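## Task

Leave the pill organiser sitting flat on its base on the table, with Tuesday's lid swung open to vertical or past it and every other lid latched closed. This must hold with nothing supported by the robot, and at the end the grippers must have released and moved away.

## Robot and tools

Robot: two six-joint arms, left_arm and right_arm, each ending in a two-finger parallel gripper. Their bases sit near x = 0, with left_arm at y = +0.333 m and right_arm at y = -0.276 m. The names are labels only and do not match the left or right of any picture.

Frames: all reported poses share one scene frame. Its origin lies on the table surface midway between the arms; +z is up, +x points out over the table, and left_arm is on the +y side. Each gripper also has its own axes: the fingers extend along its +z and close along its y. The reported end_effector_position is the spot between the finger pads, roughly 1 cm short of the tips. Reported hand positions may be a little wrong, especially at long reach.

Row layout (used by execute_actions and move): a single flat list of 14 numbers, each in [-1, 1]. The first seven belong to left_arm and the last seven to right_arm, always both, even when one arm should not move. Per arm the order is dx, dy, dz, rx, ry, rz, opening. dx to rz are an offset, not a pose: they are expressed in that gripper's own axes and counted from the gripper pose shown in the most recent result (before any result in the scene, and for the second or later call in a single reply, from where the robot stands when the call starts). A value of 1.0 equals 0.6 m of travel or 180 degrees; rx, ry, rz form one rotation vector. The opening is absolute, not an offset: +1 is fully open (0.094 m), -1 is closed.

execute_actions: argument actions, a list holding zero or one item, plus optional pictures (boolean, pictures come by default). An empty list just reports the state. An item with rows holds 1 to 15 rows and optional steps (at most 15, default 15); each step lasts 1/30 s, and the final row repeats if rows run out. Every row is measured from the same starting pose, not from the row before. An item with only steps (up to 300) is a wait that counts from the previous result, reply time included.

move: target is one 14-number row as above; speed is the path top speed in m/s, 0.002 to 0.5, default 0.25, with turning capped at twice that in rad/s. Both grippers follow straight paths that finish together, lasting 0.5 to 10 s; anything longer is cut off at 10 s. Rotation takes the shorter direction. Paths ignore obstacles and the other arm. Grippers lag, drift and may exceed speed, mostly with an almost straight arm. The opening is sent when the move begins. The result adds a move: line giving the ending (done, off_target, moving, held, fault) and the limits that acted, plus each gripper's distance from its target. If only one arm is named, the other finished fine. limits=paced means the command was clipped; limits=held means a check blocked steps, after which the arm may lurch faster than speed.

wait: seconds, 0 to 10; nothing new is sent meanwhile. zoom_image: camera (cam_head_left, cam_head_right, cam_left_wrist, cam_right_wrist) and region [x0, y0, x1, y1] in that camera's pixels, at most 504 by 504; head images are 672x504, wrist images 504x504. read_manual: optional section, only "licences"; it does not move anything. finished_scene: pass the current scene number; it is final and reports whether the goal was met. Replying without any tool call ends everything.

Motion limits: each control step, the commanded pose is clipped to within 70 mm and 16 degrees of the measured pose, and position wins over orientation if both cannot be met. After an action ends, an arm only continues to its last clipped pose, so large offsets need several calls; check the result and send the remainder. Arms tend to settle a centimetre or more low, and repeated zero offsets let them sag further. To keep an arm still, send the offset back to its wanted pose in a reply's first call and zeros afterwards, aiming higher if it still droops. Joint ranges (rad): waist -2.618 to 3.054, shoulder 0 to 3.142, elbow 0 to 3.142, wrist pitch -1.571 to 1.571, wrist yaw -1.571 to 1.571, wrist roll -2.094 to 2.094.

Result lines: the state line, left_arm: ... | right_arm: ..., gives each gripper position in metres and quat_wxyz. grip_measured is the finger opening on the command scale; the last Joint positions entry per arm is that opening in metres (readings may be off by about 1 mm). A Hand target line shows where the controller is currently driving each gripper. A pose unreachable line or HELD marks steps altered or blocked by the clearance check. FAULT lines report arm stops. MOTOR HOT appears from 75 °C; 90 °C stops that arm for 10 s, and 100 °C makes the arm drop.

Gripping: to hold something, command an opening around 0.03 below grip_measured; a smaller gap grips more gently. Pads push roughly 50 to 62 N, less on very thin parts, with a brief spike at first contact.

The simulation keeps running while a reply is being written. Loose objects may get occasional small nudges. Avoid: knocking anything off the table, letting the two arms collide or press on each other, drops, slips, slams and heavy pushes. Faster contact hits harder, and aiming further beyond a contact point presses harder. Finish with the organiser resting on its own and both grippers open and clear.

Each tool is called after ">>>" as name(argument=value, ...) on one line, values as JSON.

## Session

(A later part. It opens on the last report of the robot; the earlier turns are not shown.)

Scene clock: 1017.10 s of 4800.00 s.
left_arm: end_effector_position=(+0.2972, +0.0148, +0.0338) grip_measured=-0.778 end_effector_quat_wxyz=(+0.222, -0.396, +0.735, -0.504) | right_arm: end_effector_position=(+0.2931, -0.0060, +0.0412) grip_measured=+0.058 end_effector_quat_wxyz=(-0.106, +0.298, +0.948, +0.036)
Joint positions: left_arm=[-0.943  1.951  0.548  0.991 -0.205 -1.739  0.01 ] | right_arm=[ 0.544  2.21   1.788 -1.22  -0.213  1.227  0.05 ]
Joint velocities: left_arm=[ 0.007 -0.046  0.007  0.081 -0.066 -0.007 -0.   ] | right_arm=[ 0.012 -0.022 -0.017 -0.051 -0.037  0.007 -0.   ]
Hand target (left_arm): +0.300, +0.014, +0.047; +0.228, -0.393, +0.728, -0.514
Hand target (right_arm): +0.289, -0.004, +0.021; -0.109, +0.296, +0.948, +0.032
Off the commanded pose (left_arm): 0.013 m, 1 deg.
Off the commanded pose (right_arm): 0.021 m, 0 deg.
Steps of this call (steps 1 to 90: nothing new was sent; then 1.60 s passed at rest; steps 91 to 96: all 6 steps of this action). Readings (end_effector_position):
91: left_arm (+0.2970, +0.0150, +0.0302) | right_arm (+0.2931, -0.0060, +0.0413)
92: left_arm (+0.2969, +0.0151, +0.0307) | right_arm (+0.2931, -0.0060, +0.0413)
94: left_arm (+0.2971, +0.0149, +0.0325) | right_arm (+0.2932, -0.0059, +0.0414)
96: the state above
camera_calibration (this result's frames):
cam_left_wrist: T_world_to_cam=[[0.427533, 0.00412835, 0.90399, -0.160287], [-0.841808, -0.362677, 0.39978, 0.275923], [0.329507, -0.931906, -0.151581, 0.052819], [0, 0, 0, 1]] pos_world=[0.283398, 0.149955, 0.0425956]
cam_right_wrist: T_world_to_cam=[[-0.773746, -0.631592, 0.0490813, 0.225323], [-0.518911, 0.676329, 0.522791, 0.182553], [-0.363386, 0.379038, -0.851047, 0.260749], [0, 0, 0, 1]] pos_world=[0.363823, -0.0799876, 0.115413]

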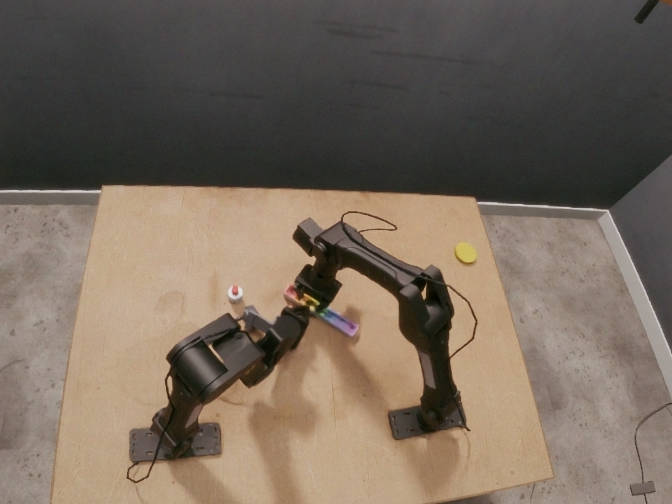

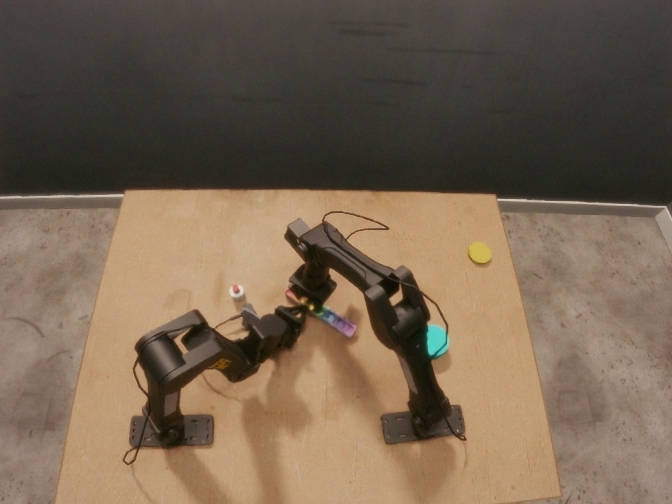

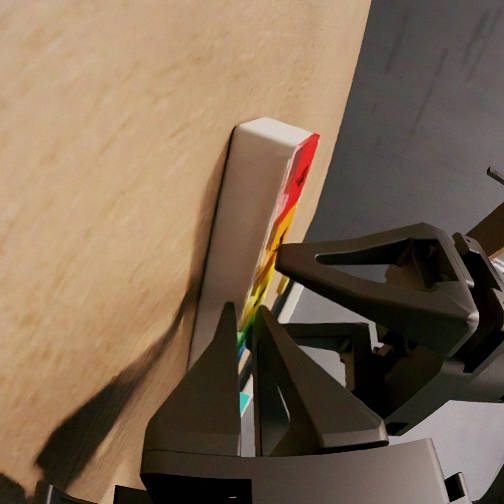

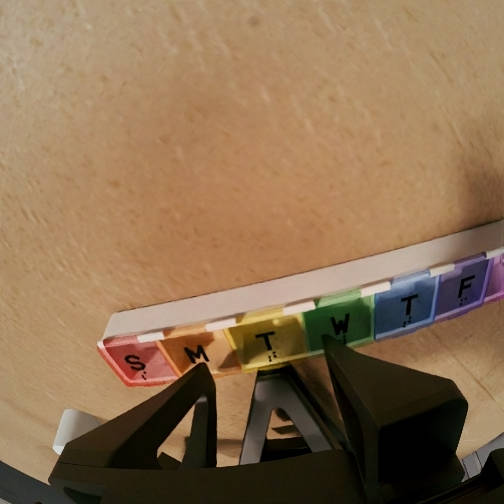

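>>> execute_actions(actions=[{"rows": [[0,-0.012,0.018,0.005,0,0,-0.78,0,0,0.035,0,0,0,0.06]], "steps": 10}])

>>> zoom_image(camera="cam_left_wrist", region=[170, 220, 330, 380])

>>> zoom_image(camera="cam_right_wrist", region=[170, 280, 370, 440])

Scene clock: 1020.63 s of 4800.00 s.
left_arm: end_effector_position=(+0.2984, +0.0118, +0.0310) grip_measured=-0.778 end_effector_quat_wxyz=(+0.219, -0.395, +0.737, -0.503) | right_arm: end_effector_position=(+0.2931, -0.0060, +0.0414) grip_measured=+0.058 end_effector_quat_wxyz=(-0.103, +0.300, +0.947, +0.039)
Joint positions: left_arm=[-0.943  1.966  0.562  0.986 -0.2   -1.739  0.01 ] | right_arm=[ 0.544  2.2    1.774 -1.206 -0.213  1.232  0.05 ]
Joint velocities: left_arm=[-0.007 -0.017  0.007 -0.007  0.066 -0.037 -0.001] | right_arm=[-0.002 -0.012 -0.007  0.022 -0.081  0.081 -0.   ]
Hand target (left_arm): +0.307, +0.008, +0.036; +0.225, -0.394, +0.731, -0.510
Hand target (right_arm): +0.289, -0.004, +0.022; -0.107, +0.298, +0.948, +0.035
Off the commanded pose (left_arm): 0.011 m, 1 deg.
Off the commanded pose (right_arm): 0.021 m, 1 deg.
Steps of this call (steps 1 to 90: nothing new was sent; then 0.20 s passed at rest; steps 91 to 100: all 10 steps of this action). Readings (end_effector_position):
91: left_arm (+0.2969, +0.0149, +0.0326) | right_arm (+0.2932, -0.0059, +0.0414)
92: left_arm (+0.2974, +0.0140, +0.0322) | right_arm (+0.2931, -0.0060, +0.0413)
94: left_arm (+0.2982, +0.0125, +0.0310) | right_arm (+0.2931, -0.0060, +0.0413)
98: left_arm (+0.2985, +0.0117, +0.0311) | right_arm (+0.2931, -0.0059, +0.0414)
100: the state above
camera_calibration (this result's frames):
cam_left_wrist: T_world_to_cam=[[0.432103, -0.000469077, 0.901824, -0.159486], [-0.841545, -0.359675, 0.403034, 0.276805], [0.324175, -0.933077, -0.155812, 0.0509261], [0, 0, 0, 1]] pos_world=[0.28535, 0.147003, 0.0402015]
cam_right_wrist: T_world_to_cam=[[-0.777328, -0.627752, 0.0410961, 0.226712], [-0.518894, 0.676725, 0.522295, 0.182463], [-0.355682, 0.38467, -0.851774, 0.25873], [0, 0, 0, 1]] pos_world=[0.362934, -0.0806843, 0.115763]

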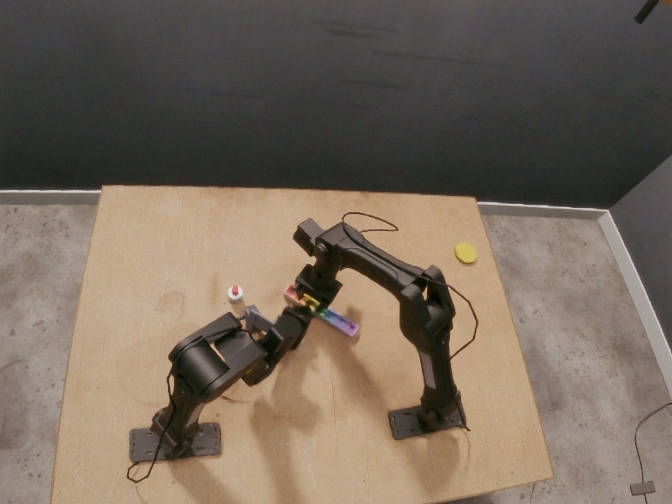

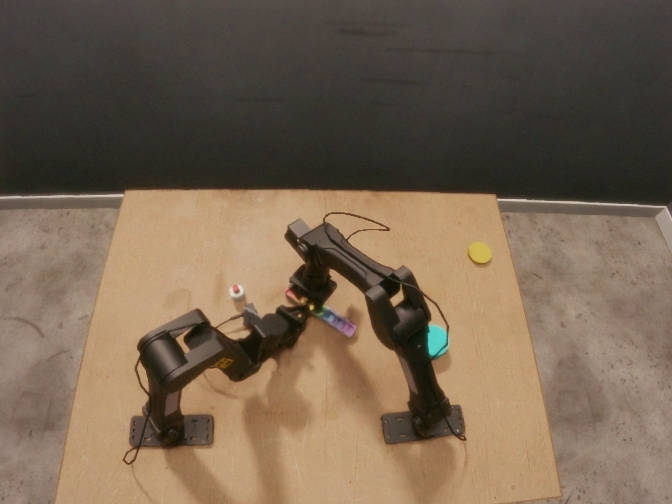

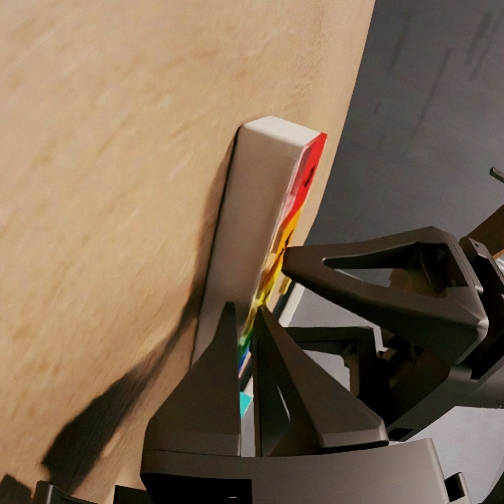

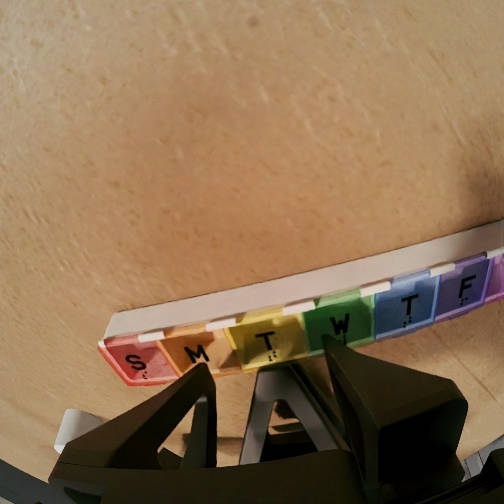

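Region (170, 220, 330, 380) of cam_left_wrist's 504x504 image, scaled by 3.150, with more detail than that image has.

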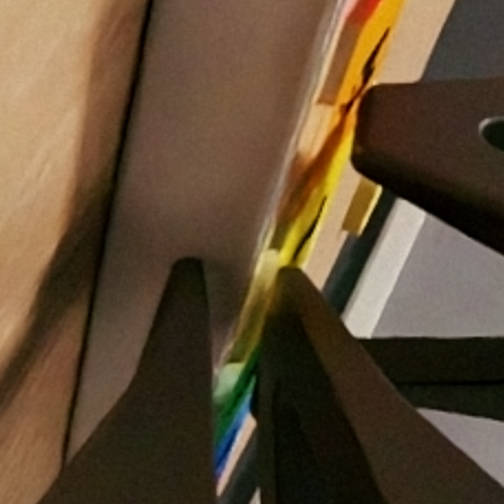

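Region (170, 280, 370, 440) of cam_right_wrist's 504x504 image, scaled by 2.520, with more detail than that image has; it fills the top 403 rows of this view, and the rest is white.

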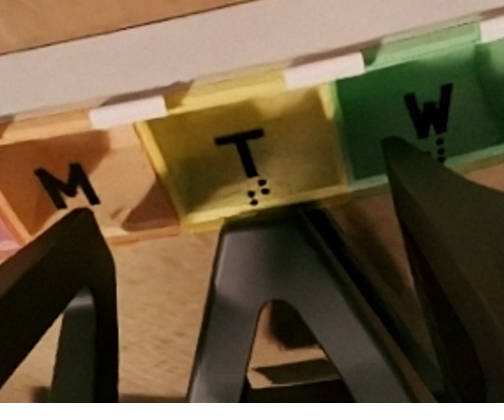

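>>> execute_actions(actions=[{"rows": [[0,-0.014,0.016,0.005,0,0,-0.9,0,0,0.035,0,0,0,0.06]], "steps": 12}])

>>> execute_actions(actions=[{"rows": [[0,-0.006,0.01,0,0,0,-1,0,0,0.035,0,0,0,0.06]], "steps": 12}])

>>> zoom_image(camera="cam_left_wrist", region=[170, 220, 330, 380])

Scene clock: 1025.00 s of 4800.00 s.
left_arm: end_effector_position=(+0.2999, +0.0102, +0.0331) grip_measured=-0.896 end_effector_quat_wxyz=(+0.220, -0.395, +0.735, -0.505) | right_arm: end_effector_position=(+0.2931, -0.0060, +0.0414) grip_measured=+0.058 end_effector_quat_wxyz=(-0.101, +0.303, +0.947, +0.042)
Joint positions: left_arm=[-0.943  1.966  0.568  0.986 -0.199 -1.739  0.005] | right_arm=[ 0.544  2.192  1.761 -1.194 -0.213  1.239  0.05 ]
Joint velocities: left_arm=[-0.017  0.012 -0.022 -0.022  0.066 -0.022 -0.001] | right_arm=[-0.012 -0.027 -0.007 -0.007  0.037 -0.037 -0.   ]
Hand target (left_arm): +0.308, +0.005, +0.035; +0.223, -0.393, +0.733, -0.509
Hand target (right_arm): +0.289, -0.003, +0.022; -0.104, +0.300, +0.947, +0.038
Off the commanded pose (left_arm): 0.010 m, 1 deg.
Off the commanded pose (right_arm): 0.021 m, 1 deg.
Steps of this call (steps 1 to 90: nothing new was sent; then 0.97 s passed at rest; steps 91 to 102: all 12 steps of this action). Readings (end_effector_position):
91: left_arm (+0.2988, +0.0113, +0.0319) | right_arm (+0.2932, -0.0059, +0.0414)
92: left_arm (+0.2998, +0.0102, +0.0331) | right_arm (+0.2931, -0.0060, +0.0414)
94: left_arm (+0.2999, +0.0102, +0.0331) | right_arm (+0.2931, -0.0060, +0.0415)
98: left_arm (+0.2999, +0.0102, +0.0331) | right_arm (+0.2931, -0.0060, +0.0415)
102: the state above
camera_calibration (this result's frames):
cam_left_wrist: T_world_to_cam=[[0.428501, 0.00416166, 0.903532, -0.161025], [-0.843138, -0.357645, 0.401507, 0.277104], [0.324815, -0.933848, -0.149743, 0.0489184], [0, 0, 0, 1]] pos_world=[0.286747, 0.145457, 0.0415575]
cam_right_wrist: T_world_to_cam=[[-0.781497, -0.622955, 0.0344886, 0.228262], [-0.51753, 0.678131, 0.521824, 0.182097], [-0.348461, 0.389955, -0.852356, 0.256662], [0, 0, 0, 1]] pos_world=[0.362063, -0.0813755, 0.115872]

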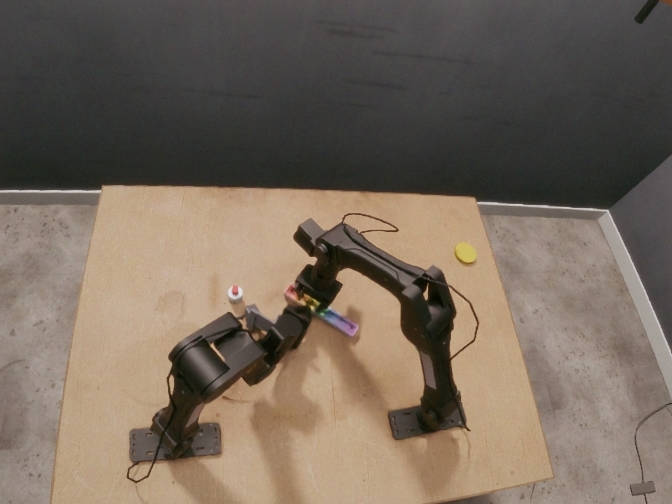

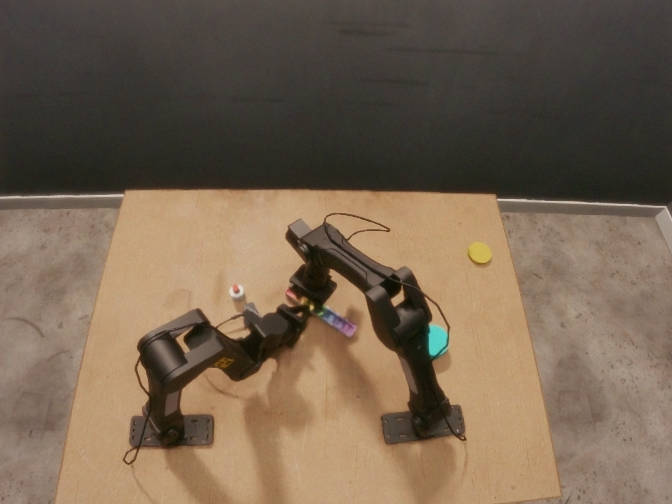

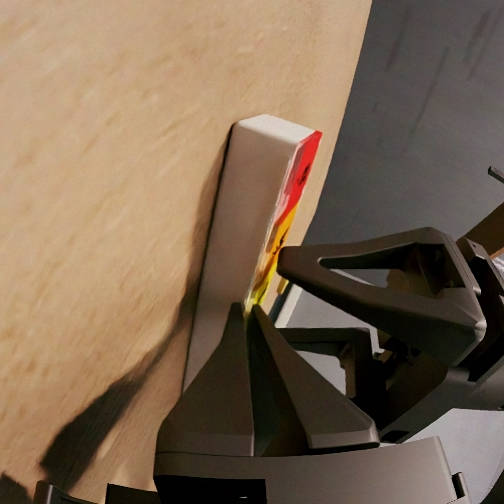

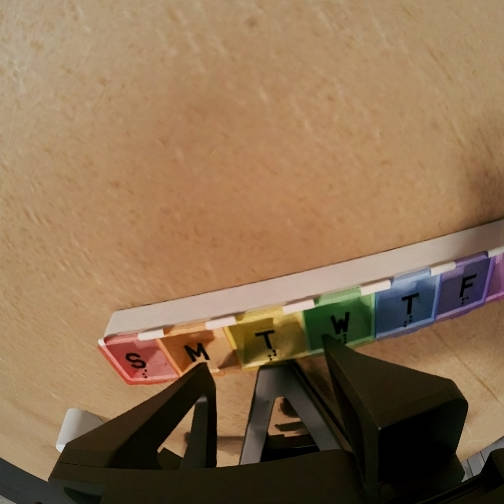

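Scene clock: 1025.40 s of 4800.00 s.
left_arm: end_effector_position=(+0.2998, +0.0102, +0.0330) grip_measured=-0.961 end_effector_quat_wxyz=(+0.221, -0.393, +0.736, -0.505) | right_arm: end_effector_position=(+0.2932, -0.0060, +0.0416) grip_measured=+0.058 end_effector_quat_wxyz=(-0.099, +0.305, +0.946, +0.045)
Joint positions: left_arm=[-0.943  1.966  0.568  0.986 -0.199 -1.735  0.002] | right_arm=[ 0.544  2.185  1.75  -1.182 -0.213  1.244  0.05 ]
Joint velocities: left_arm=[-0.012 -0.017  0.017  0.051 -0.037  0.081 -0.001] | right_arm=[ 0.007 -0.007  0.002  0.022 -0.022 -0.022 -0.   ]
Hand target (left_arm): +0.305, +0.006, +0.034; +0.220, -0.395, +0.735, -0.506
Hand target (right_arm): +0.289, -0.003, +0.022; -0.102, +0.303, +0.947, +0.041
Off the commanded pose (left_arm): 0.007 m, 0 deg.
Off the commanded pose (right_arm): 0.021 m, 0 deg.
Steps of this call (steps 1 to 12: all 12 steps of this action). Readings (end_effector_position):
1: left_arm (+0.2998, +0.0102, +0.0330) | right_arm (+0.2931, -0.0060, +0.0415)
2: left_arm (+0.2998, +0.0102, +0.0330) | right_arm (+0.2930, -0.0060, +0.0415)
4: left_arm (+0.2998, +0.0102, +0.0330) | right_arm (+0.2932, -0.0060, +0.0416)
8: left_arm (+0.2998, +0.0102, +0.0330) | right_arm (+0.2932, -0.0060, +0.0416)
12: the state above
camera_calibration (this result's frames):
cam_left_wrist: T_world_to_cam=[[0.426564, 0.000450607, 0.904457, -0.160349], [-0.844586, -0.357586, 0.398505, 0.277661], [0.3236, -0.93388, -0.152153, 0.0493844], [0, 0, 0, 1]] pos_world=[0.286927, 0.145479, 0.0418938]
cam_right_wrist: T_world_to_cam=[[-0.784899, -0.618989, 0.0280264, 0.229581], [-0.516951, 0.679106, 0.52113, 0.18196], [-0.341607, 0.394547, -0.853017, 0.254841], [0, 0, 0, 1]] pos_world=[0.361318, -0.0820085, 0.116124]

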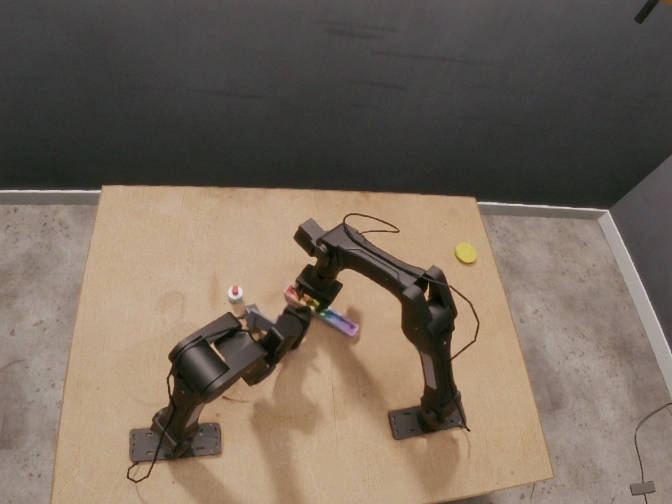

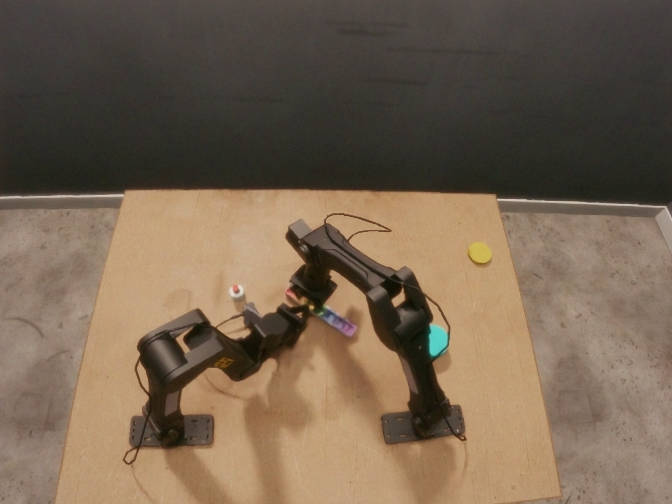

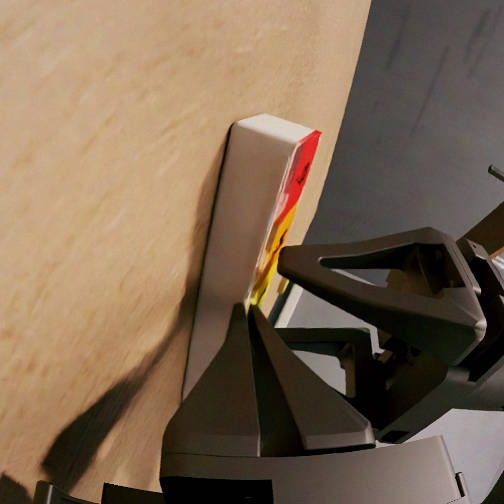

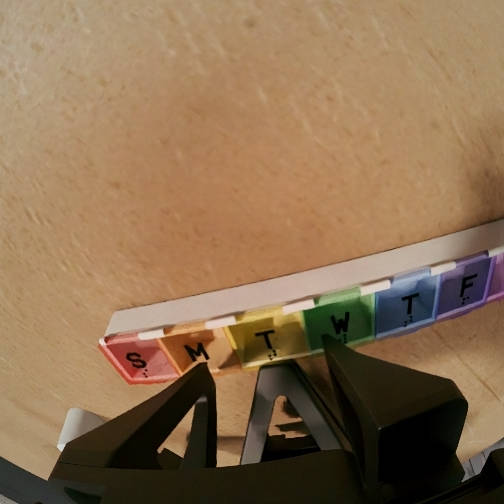

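Region (170, 220, 330, 380) of cam_left_wrist's 504x504 image, scaled by 3.150, with more detail than that image has.

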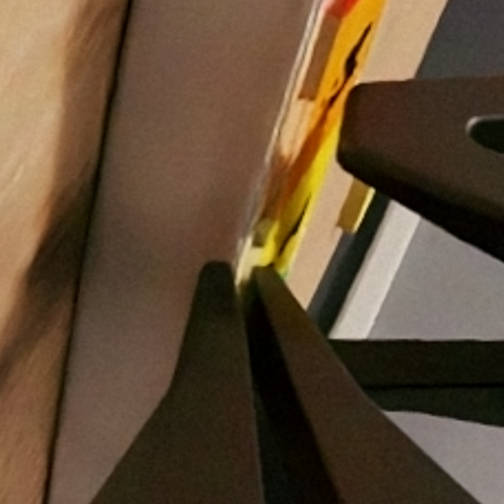

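>>> execute_actions(actions=[{"rows": [[0,-0.052,-0.004,0.03,0,0,-1,0,0,0.05,0,0,0,0.06]], "steps": 10}])

Scene clock: 1029.07 s of 4800.00 s.
left_arm: end_effector_position=(+0.3001, +0.0100, +0.0338) grip_measured=-0.961 end_effector_quat_wxyz=(+0.225, -0.387, +0.738, -0.504) | right_arm: end_effector_position=(+0.2932, -0.0061, +0.0414) grip_measured=+0.058 end_effector_quat_wxyz=(-0.094, +0.309, +0.945, +0.051)
Joint positions: left_arm=[-0.943  1.966  0.568  0.989 -0.2   -1.72   0.002] | right_arm=[ 0.544  2.168  1.724 -1.156 -0.212  1.254  0.05 ]
Joint velocities: left_arm=[-0.002 -0.002 -0.002  0.037 -0.022  0.037 -0.001] | right_arm=[-0.012 -0.007 -0.027  0.051  0.022 -0.022  0.001]
Hand target (left_arm): +0.309, +0.006, +0.062; +0.239, -0.382, +0.712, -0.539
Hand target (right_arm): +0.287, -0.003, +0.014; -0.100, +0.305, +0.946, +0.043
Off the commanded pose (left_arm): 0.030 m, 5 deg.
Off the commanded pose (right_arm): 0.030 m, 1 deg.
Steps of this call (steps 1 to 90: nothing new was sent; then 0.33 s passed at rest; steps 91 to 100: all 10 steps of this action). Readings (end_effector_position):
91: left_arm (+0.3001, +0.0101, +0.0336) | right_arm (+0.2930, -0.0061, +0.0410)
92: left_arm (+0.3001, +0.0100, +0.0338) | right_arm (+0.2931, -0.0061, +0.0413)
94: left_arm (+0.3001, +0.0100, +0.0338) | right_arm (+0.2931, -0.0061, +0.0413)
98: left_arm (+0.3001, +0.0100, +0.0338) | right_arm (+0.2932, -0.0061, +0.0413)
100: the state above
camera_calibration (this result's frames):
cam_left_wrist: T_world_to_cam=[[0.416576, -0.00959909, 0.90905, -0.158219], [-0.850902, -0.356144, 0.386169, 0.279791], [0.320046, -0.934382, -0.156529, 0.0504441], [0, 0, 0, 1]] pos_world=[0.287841, 0.145261, 0.0436778]
cam_right_wrist: T_world_to_cam=[[-0.790876, -0.611824, 0.0136762, 0.231926], [-0.516932, 0.679841, 0.52019, 0.182135], [-0.327562, 0.404336, -0.853941, 0.25072], [0, 0, 0, 1]] pos_world=[0.359703, -0.0833005, 0.116183]

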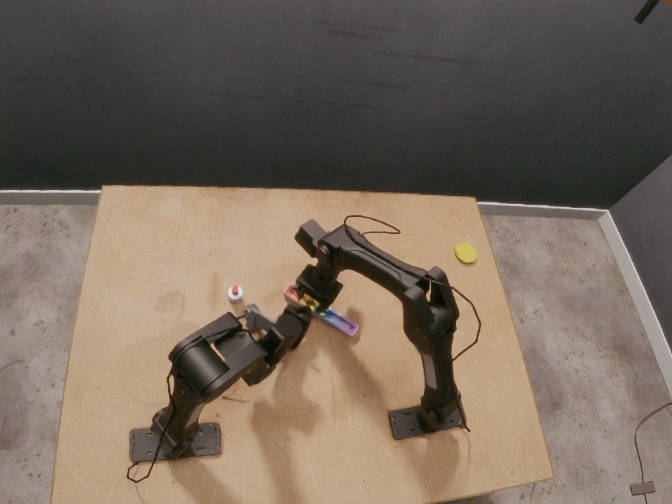

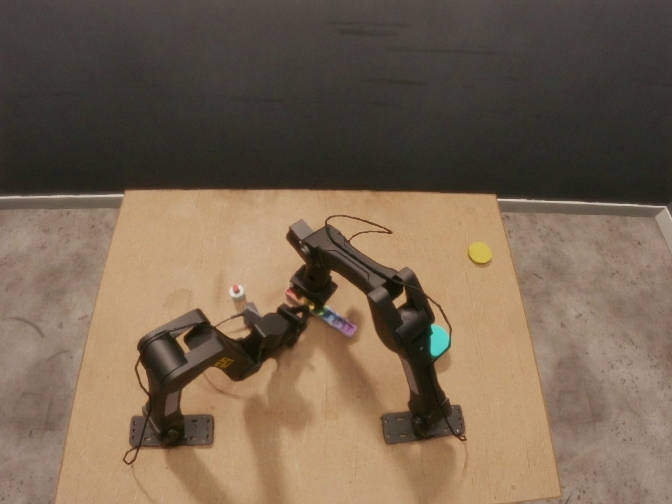

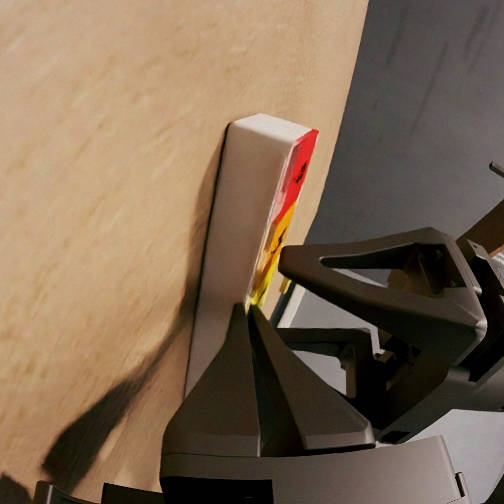

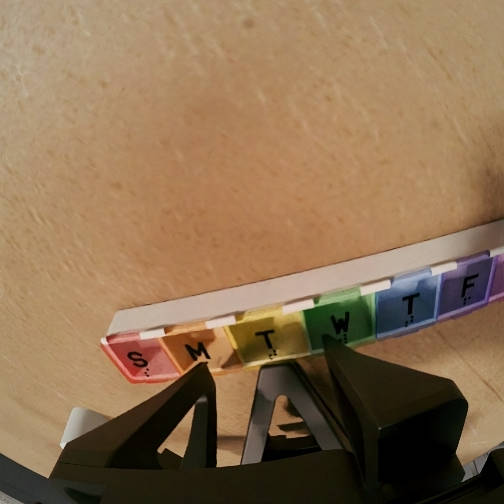

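>>> execute_actions(actions=[])

Scene clock: 1041.50 s of 4800.00 s.
left_arm: end_effector_position=(+0.3001, +0.0100, +0.0338) grip_measured=-0.961 end_effector_quat_wxyz=(+0.225, -0.387, +0.738, -0.504) | right_arm: end_effector_position=(+0.2932, -0.0062, +0.0413) grip_measured=+0.058 end_effector_quat_wxyz=(-0.094, +0.310, +0.945, +0.050)
Joint positions: left_arm=[-0.943  1.966  0.568  0.989 -0.2   -1.719  0.002] | right_arm=[ 0.544  2.168  1.723 -1.156 -0.212  1.255  0.05 ]
Joint velocities: left_arm=[-0.007 -0.012 -0.002 -0.007 -0.007 -0.037 -0.001] | right_arm=[-0.007  0.007 -0.007 -0.037 -0.022 -0.007 -0.   ]
Hand target (left_arm): +0.309, +0.006, +0.062; +0.239, -0.382, +0.712, -0.539
Hand target (right_arm): +0.287, -0.003, +0.014; -0.100, +0.305, +0.946, +0.043
Off the commanded pose (left_arm): 0.030 m, 5 deg.
Off the commanded pose (right_arm): 0.030 m, 1 deg.
Steps of this call (steps 1 to 90: nothing new was sent; then 9.43 s passed at rest). Readings (end_effector_position):
1: left_arm (+0.3001, +0.0100, +0.0338) | right_arm (+0.2932, -0.0062, +0.0413)
2: left_arm (+0.3001, +0.0100, +0.0338) | right_arm (+0.2932, -0.0062, +0.0413)
4: left_arm (+0.3001, +0.0100, +0.0338) | right_arm (+0.2932, -0.0062, +0.0413)
8: left_arm (+0.3001, +0.0100, +0.0338) | right_arm (+0.2932, -0.0062, +0.0413)
90: the state above
camera_calibration (this result's frames):
cam_left_wrist: T_world_to_cam=[[0.416178, -0.0102246, 0.909226, -0.158099], [-0.851176, -0.356104, 0.385603, 0.279892], [0.319836, -0.93439, -0.156906, 0.0505198], [0, 0, 0, 1]] pos_world=[0.287877, 0.14526, 0.0437471]
cam_right_wrist: T_world_to_cam=[[-0.79178, -0.610645, 0.0140111, 0.232164], [-0.515919, 0.680882, 0.519834, 0.181972], [-0.326974, 0.404365, -0.854153, 0.250498], [0, 0, 0, 1]] pos_world=[0.359612, -0.0834246, 0.116115]

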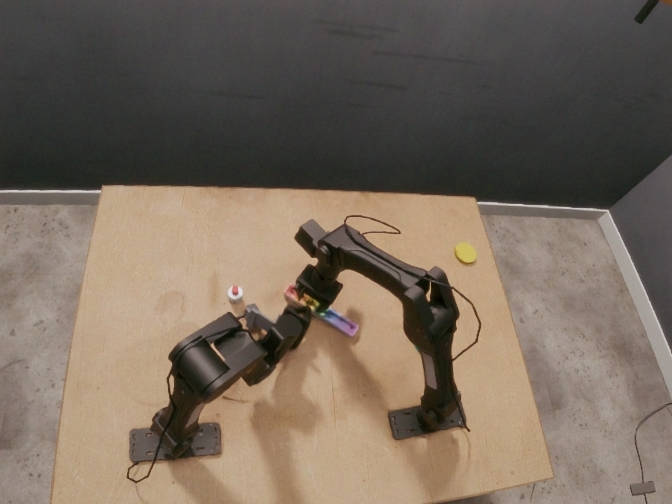

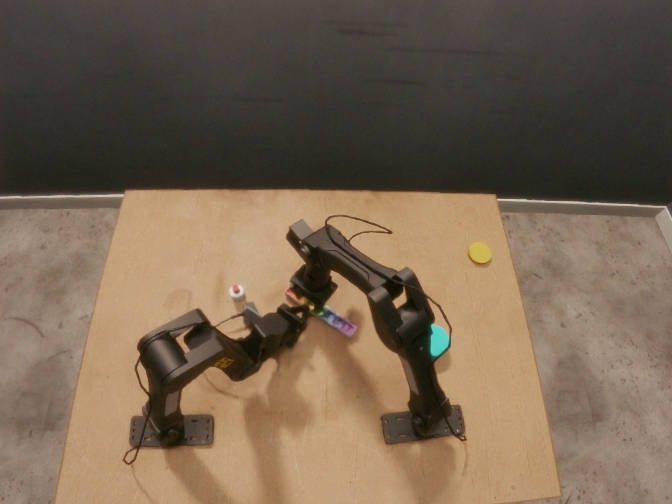

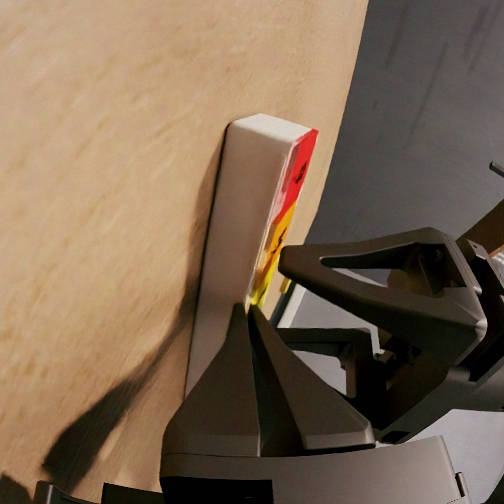

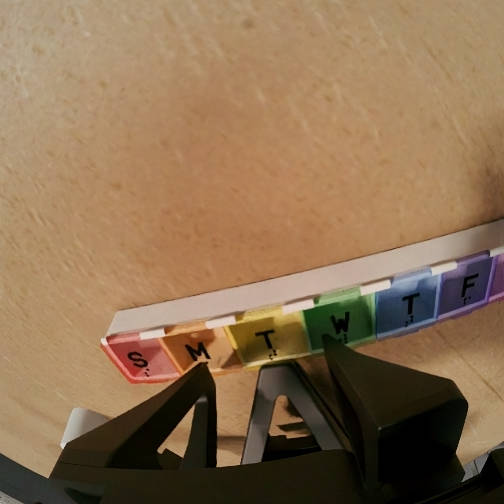

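>>> execute_actions(actions=[{"rows":[[0,-0.08,-0.022,0,0,0,-1,0,0,0.05,0,0,0,0.06]],"steps":10}])

Scene clock: 1044.10 s of 4800.00 s.
left_arm: end_effector_position=(+0.2998, +0.0128, +0.0620) grip_measured=-0.990 end_effector_quat_wxyz=(+0.219, -0.391, +0.748, -0.489) | right_arm: end_effector_position=(+0.2857, +0.0018, +0.0420) grip_measured=+0.058 end_effector_quat_wxyz=(-0.106, +0.311, +0.942, +0.064)
Joint positions: left_arm=[-0.936  1.803  0.599  0.755 -0.19  -1.721  0.   ] | right_arm=[ 0.555  2.154  1.698 -1.133 -0.247  1.271  0.05 ]
Joint velocities: left_arm=[ 0.012 -0.056 -0.022 -0.11  -0.007  0.022  0.002] | right_arm=[-0.012  0.007 -0.007  0.051  0.037 -0.066  0.   ]
Hand target (left_arm): +0.307, +0.008, +0.084; +0.226, -0.387, +0.738, -0.505
Hand target (right_arm): +0.288, -0.002, +0.014; -0.095, +0.309, +0.945, +0.049
Off the commanded pose (left_arm): 0.023 m, 2 deg.
Off the commanded pose (right_arm): 0.030 m, 2 deg.
Steps of this call (steps 1 to 68: nothing new was sent; steps 69 to 78: all 10 steps of this action). Readings (end_effector_position):
69: left_arm (+0.2995, +0.0104, +0.0355) | right_arm (+0.2930, -0.0061, +0.0413)
70: left_arm (+0.2972, +0.0122, +0.0364) | right_arm (+0.2915, -0.0046, +0.0416)
72: left_arm (+0.2968, +0.0128, +0.0492) | right_arm (+0.2904, -0.0031, +0.0416)
76: left_arm (+0.3007, +0.0118, +0.0643) | right_arm (+0.2855, +0.0016, +0.0425)
78: the state above
camera_calibration (this result's frames):
cam_left_wrist: T_world_to_cam=[[0.4426, -0.0349824, 0.896036, -0.190351], [-0.840072, -0.365698, 0.400679, 0.265572], [0.313662, -0.930076, -0.191246, 0.0615825], [0, 0, 0, 1]] pos_world=[0.288033, 0.147737, 0.0759292]
cam_right_wrist: T_world_to_cam=[[-0.794686, -0.606997, 0.00537225, 0.232298], [-0.504855, 0.665823, 0.549365, 0.167962], [-0.337039, 0.43386, -0.835565, 0.247496], [0, 0, 0, 1]] pos_world=[0.352817, -0.0782077, 0.113279]

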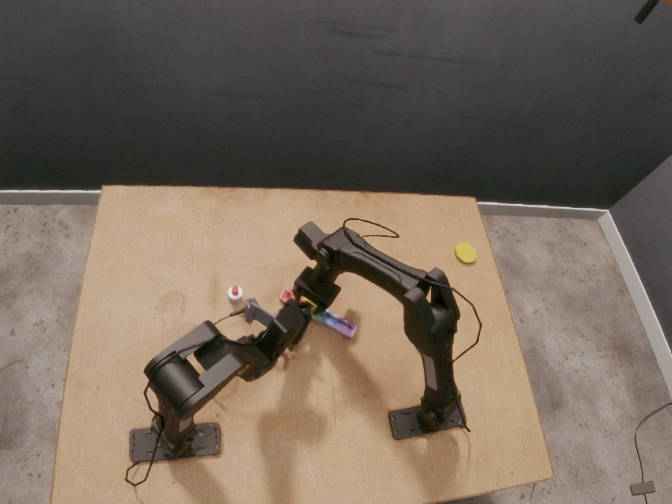

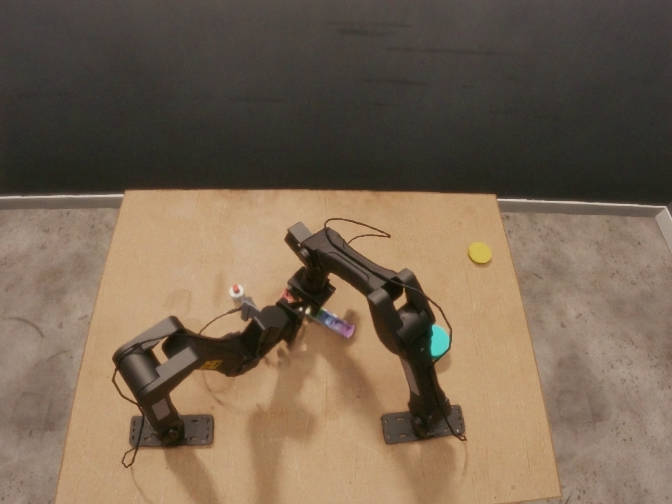

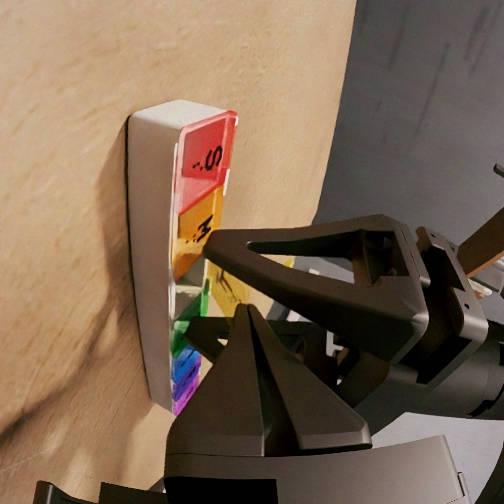

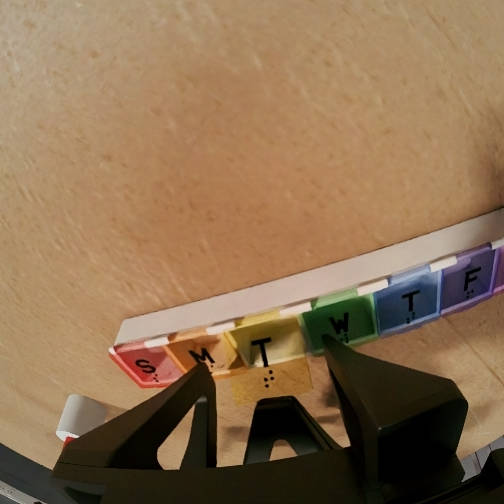

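>>> zoom_image(camera="cam_left_wrist", region=[120, 180, 380, 420])

>>> zoom_image(camera="cam_right_wrist", region=[100, 240, 400, 480])

Region (120, 180, 380, 420) of cam_left_wrist's 504x504 image, scaled by 1.938, with more detail than that image has; it fills the top 465 rows of this view, and the rest is white.

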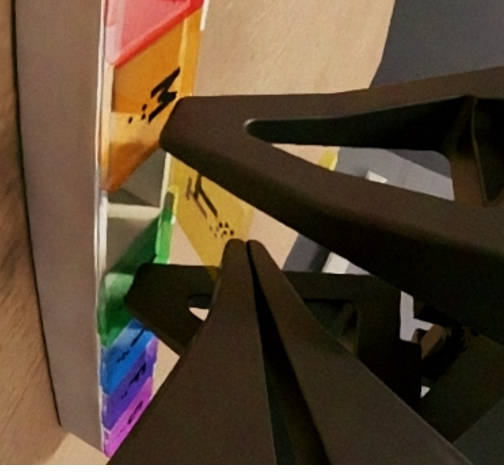

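Region (100, 240, 400, 480) of cam_right_wrist's 504x504 image, scaled by 1.680, with more detail than that image has; it fills the top 403 rows of this view, and the rest is white.

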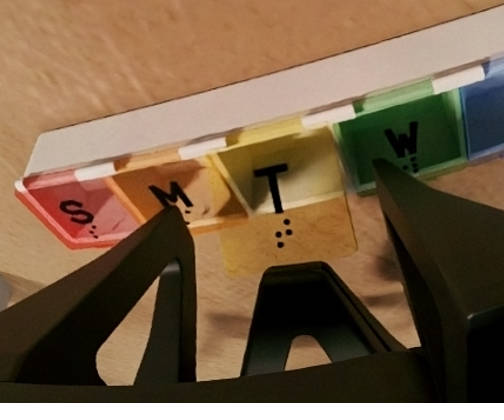

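>>> execute_actions(actions=[{"rows":[[0,-0.003,0.01,0,0,0,-1,0,0,0.04,0,0,0,0.06],[0,-0.006,0.02,0,0,0,-1,0,0,0.04,0,0,0,0.06],[0,-0.009,0.03,0,0,0,-1,0,0,0.04,0,0,0,0.06],[0,-0.012,0.042,0,0,0,-1,0,0,0.04,0,0,0,0.06]],"steps":15}])

>>> zoom_image(camera="cam_left_wrist", region=[120, 180, 380, 420])

>>> zoom_image(camera="cam_right_wrist", region=[100, 240, 400, 480])

Scene clock: 1061.30 s of 4800.00 s.
left_arm: end_effector_position=(+0.3132, +0.0014, +0.0507) grip_measured=-0.996 end_effector_quat_wxyz=(+0.214, -0.394, +0.752, -0.483) | right_arm: end_effector_position=(+0.2857, +0.0019, +0.0421) grip_measured=+0.058 end_effector_quat_wxyz=(-0.104, +0.316, +0.941, +0.067)
Joint positions: left_arm=[-0.923  1.886  0.672  0.748 -0.174 -1.723  0.   ] | right_arm=[ 0.555  2.147  1.688 -1.122 -0.248  1.282  0.05 ]
Joint velocities: left_arm=[-0.002 -0.002 -0.012  0.007  0.022  0.022 -0.   ] | right_arm=[ 0.007 -0.002 -0.002 -0.051 -0.066 -0.007  0.   ]
Hand target (left_arm): +0.320, -0.002, +0.057; +0.220, -0.391, +0.748, -0.489
Hand target (right_arm): +0.281, +0.006, +0.020; -0.106, +0.311, +0.942, +0.063
Off the commanded pose (left_arm): 0.011 m, 1 deg.
Off the commanded pose (right_arm): 0.024 m, 1 deg.
Steps of this call (steps 1 to 90: nothing new was sent; then 13.70 s passed at rest; steps 91 to 105: all 15 steps of this action). Readings (end_effector_position):
91: left_arm (+0.2986, +0.0134, +0.0608) | right_arm (+0.2858, +0.0019, +0.0422)
92: left_arm (+0.2988, +0.0131, +0.0603) | right_arm (+0.2856, +0.0018, +0.0420)
94: left_arm (+0.3044, +0.0095, +0.0642) | right_arm (+0.2858, +0.0019, +0.0422)
98: left_arm (+0.3163, +0.0001, +0.0652) | right_arm (+0.2858, +0.0019, +0.0422)
105: the state above
camera_calibration (this result's frames):
cam_left_wrist: T_world_to_cam=[[0.458374, -0.0409723, 0.887815, -0.191084], [-0.833097, -0.367772, 0.413151, 0.274392], [0.309586, -0.929013, -0.202711, 0.0464395], [0, 0, 0, 1]] pos_world=[0.301806, 0.136228, 0.0656954]
cam_right_wrist: T_world_to_cam=[[-0.801164, -0.598444, 0.000833095, 0.234384], [-0.499621, 0.669631, 0.54952, 0.166323], [-0.329415, 0.43984, -0.83548, 0.245382], [0, 0, 0, 1]] pos_world=[0.351712, -0.0790383, 0.113418]

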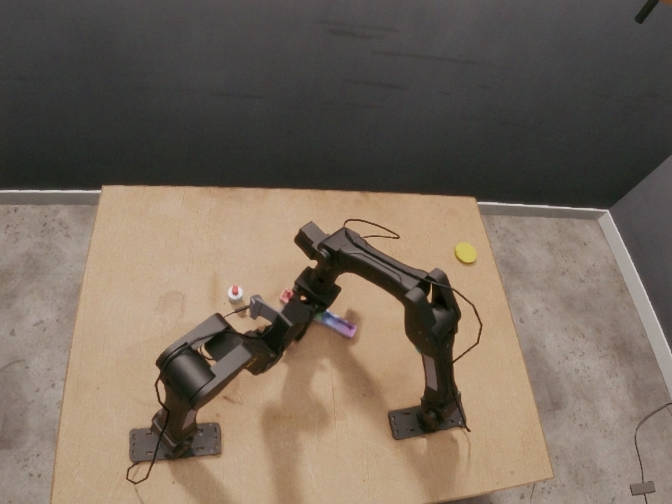

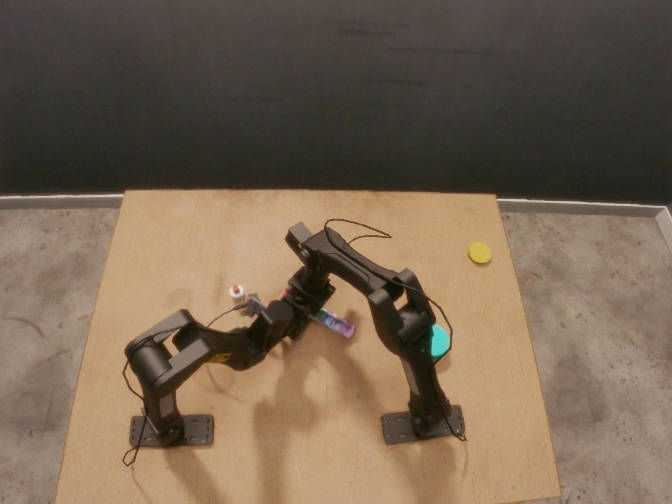

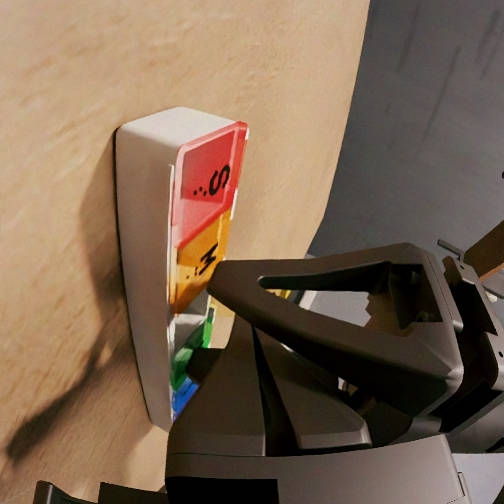

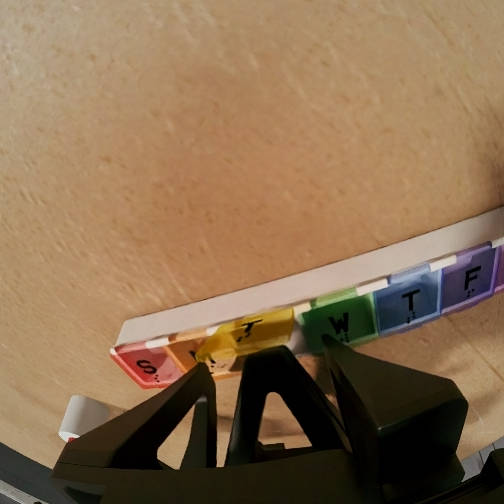

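Region (120, 180, 380, 420) of cam_left_wrist's 504x504 image, scaled by 1.938, with more detail than that image has; it fills the top 465 rows of this view, and the rest is white.

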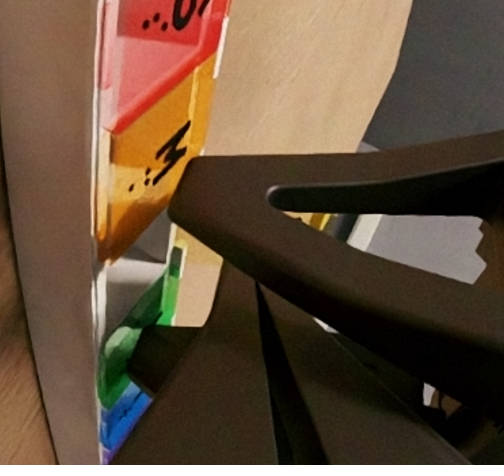

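Region (100, 240, 400, 480) of cam_right_wrist's 504x504 image, scaled by 1.680, with more detail than that image has; it fills the top 403 rows of this view, and the rest is white.

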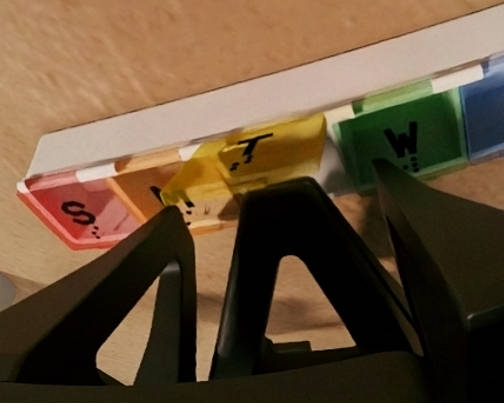

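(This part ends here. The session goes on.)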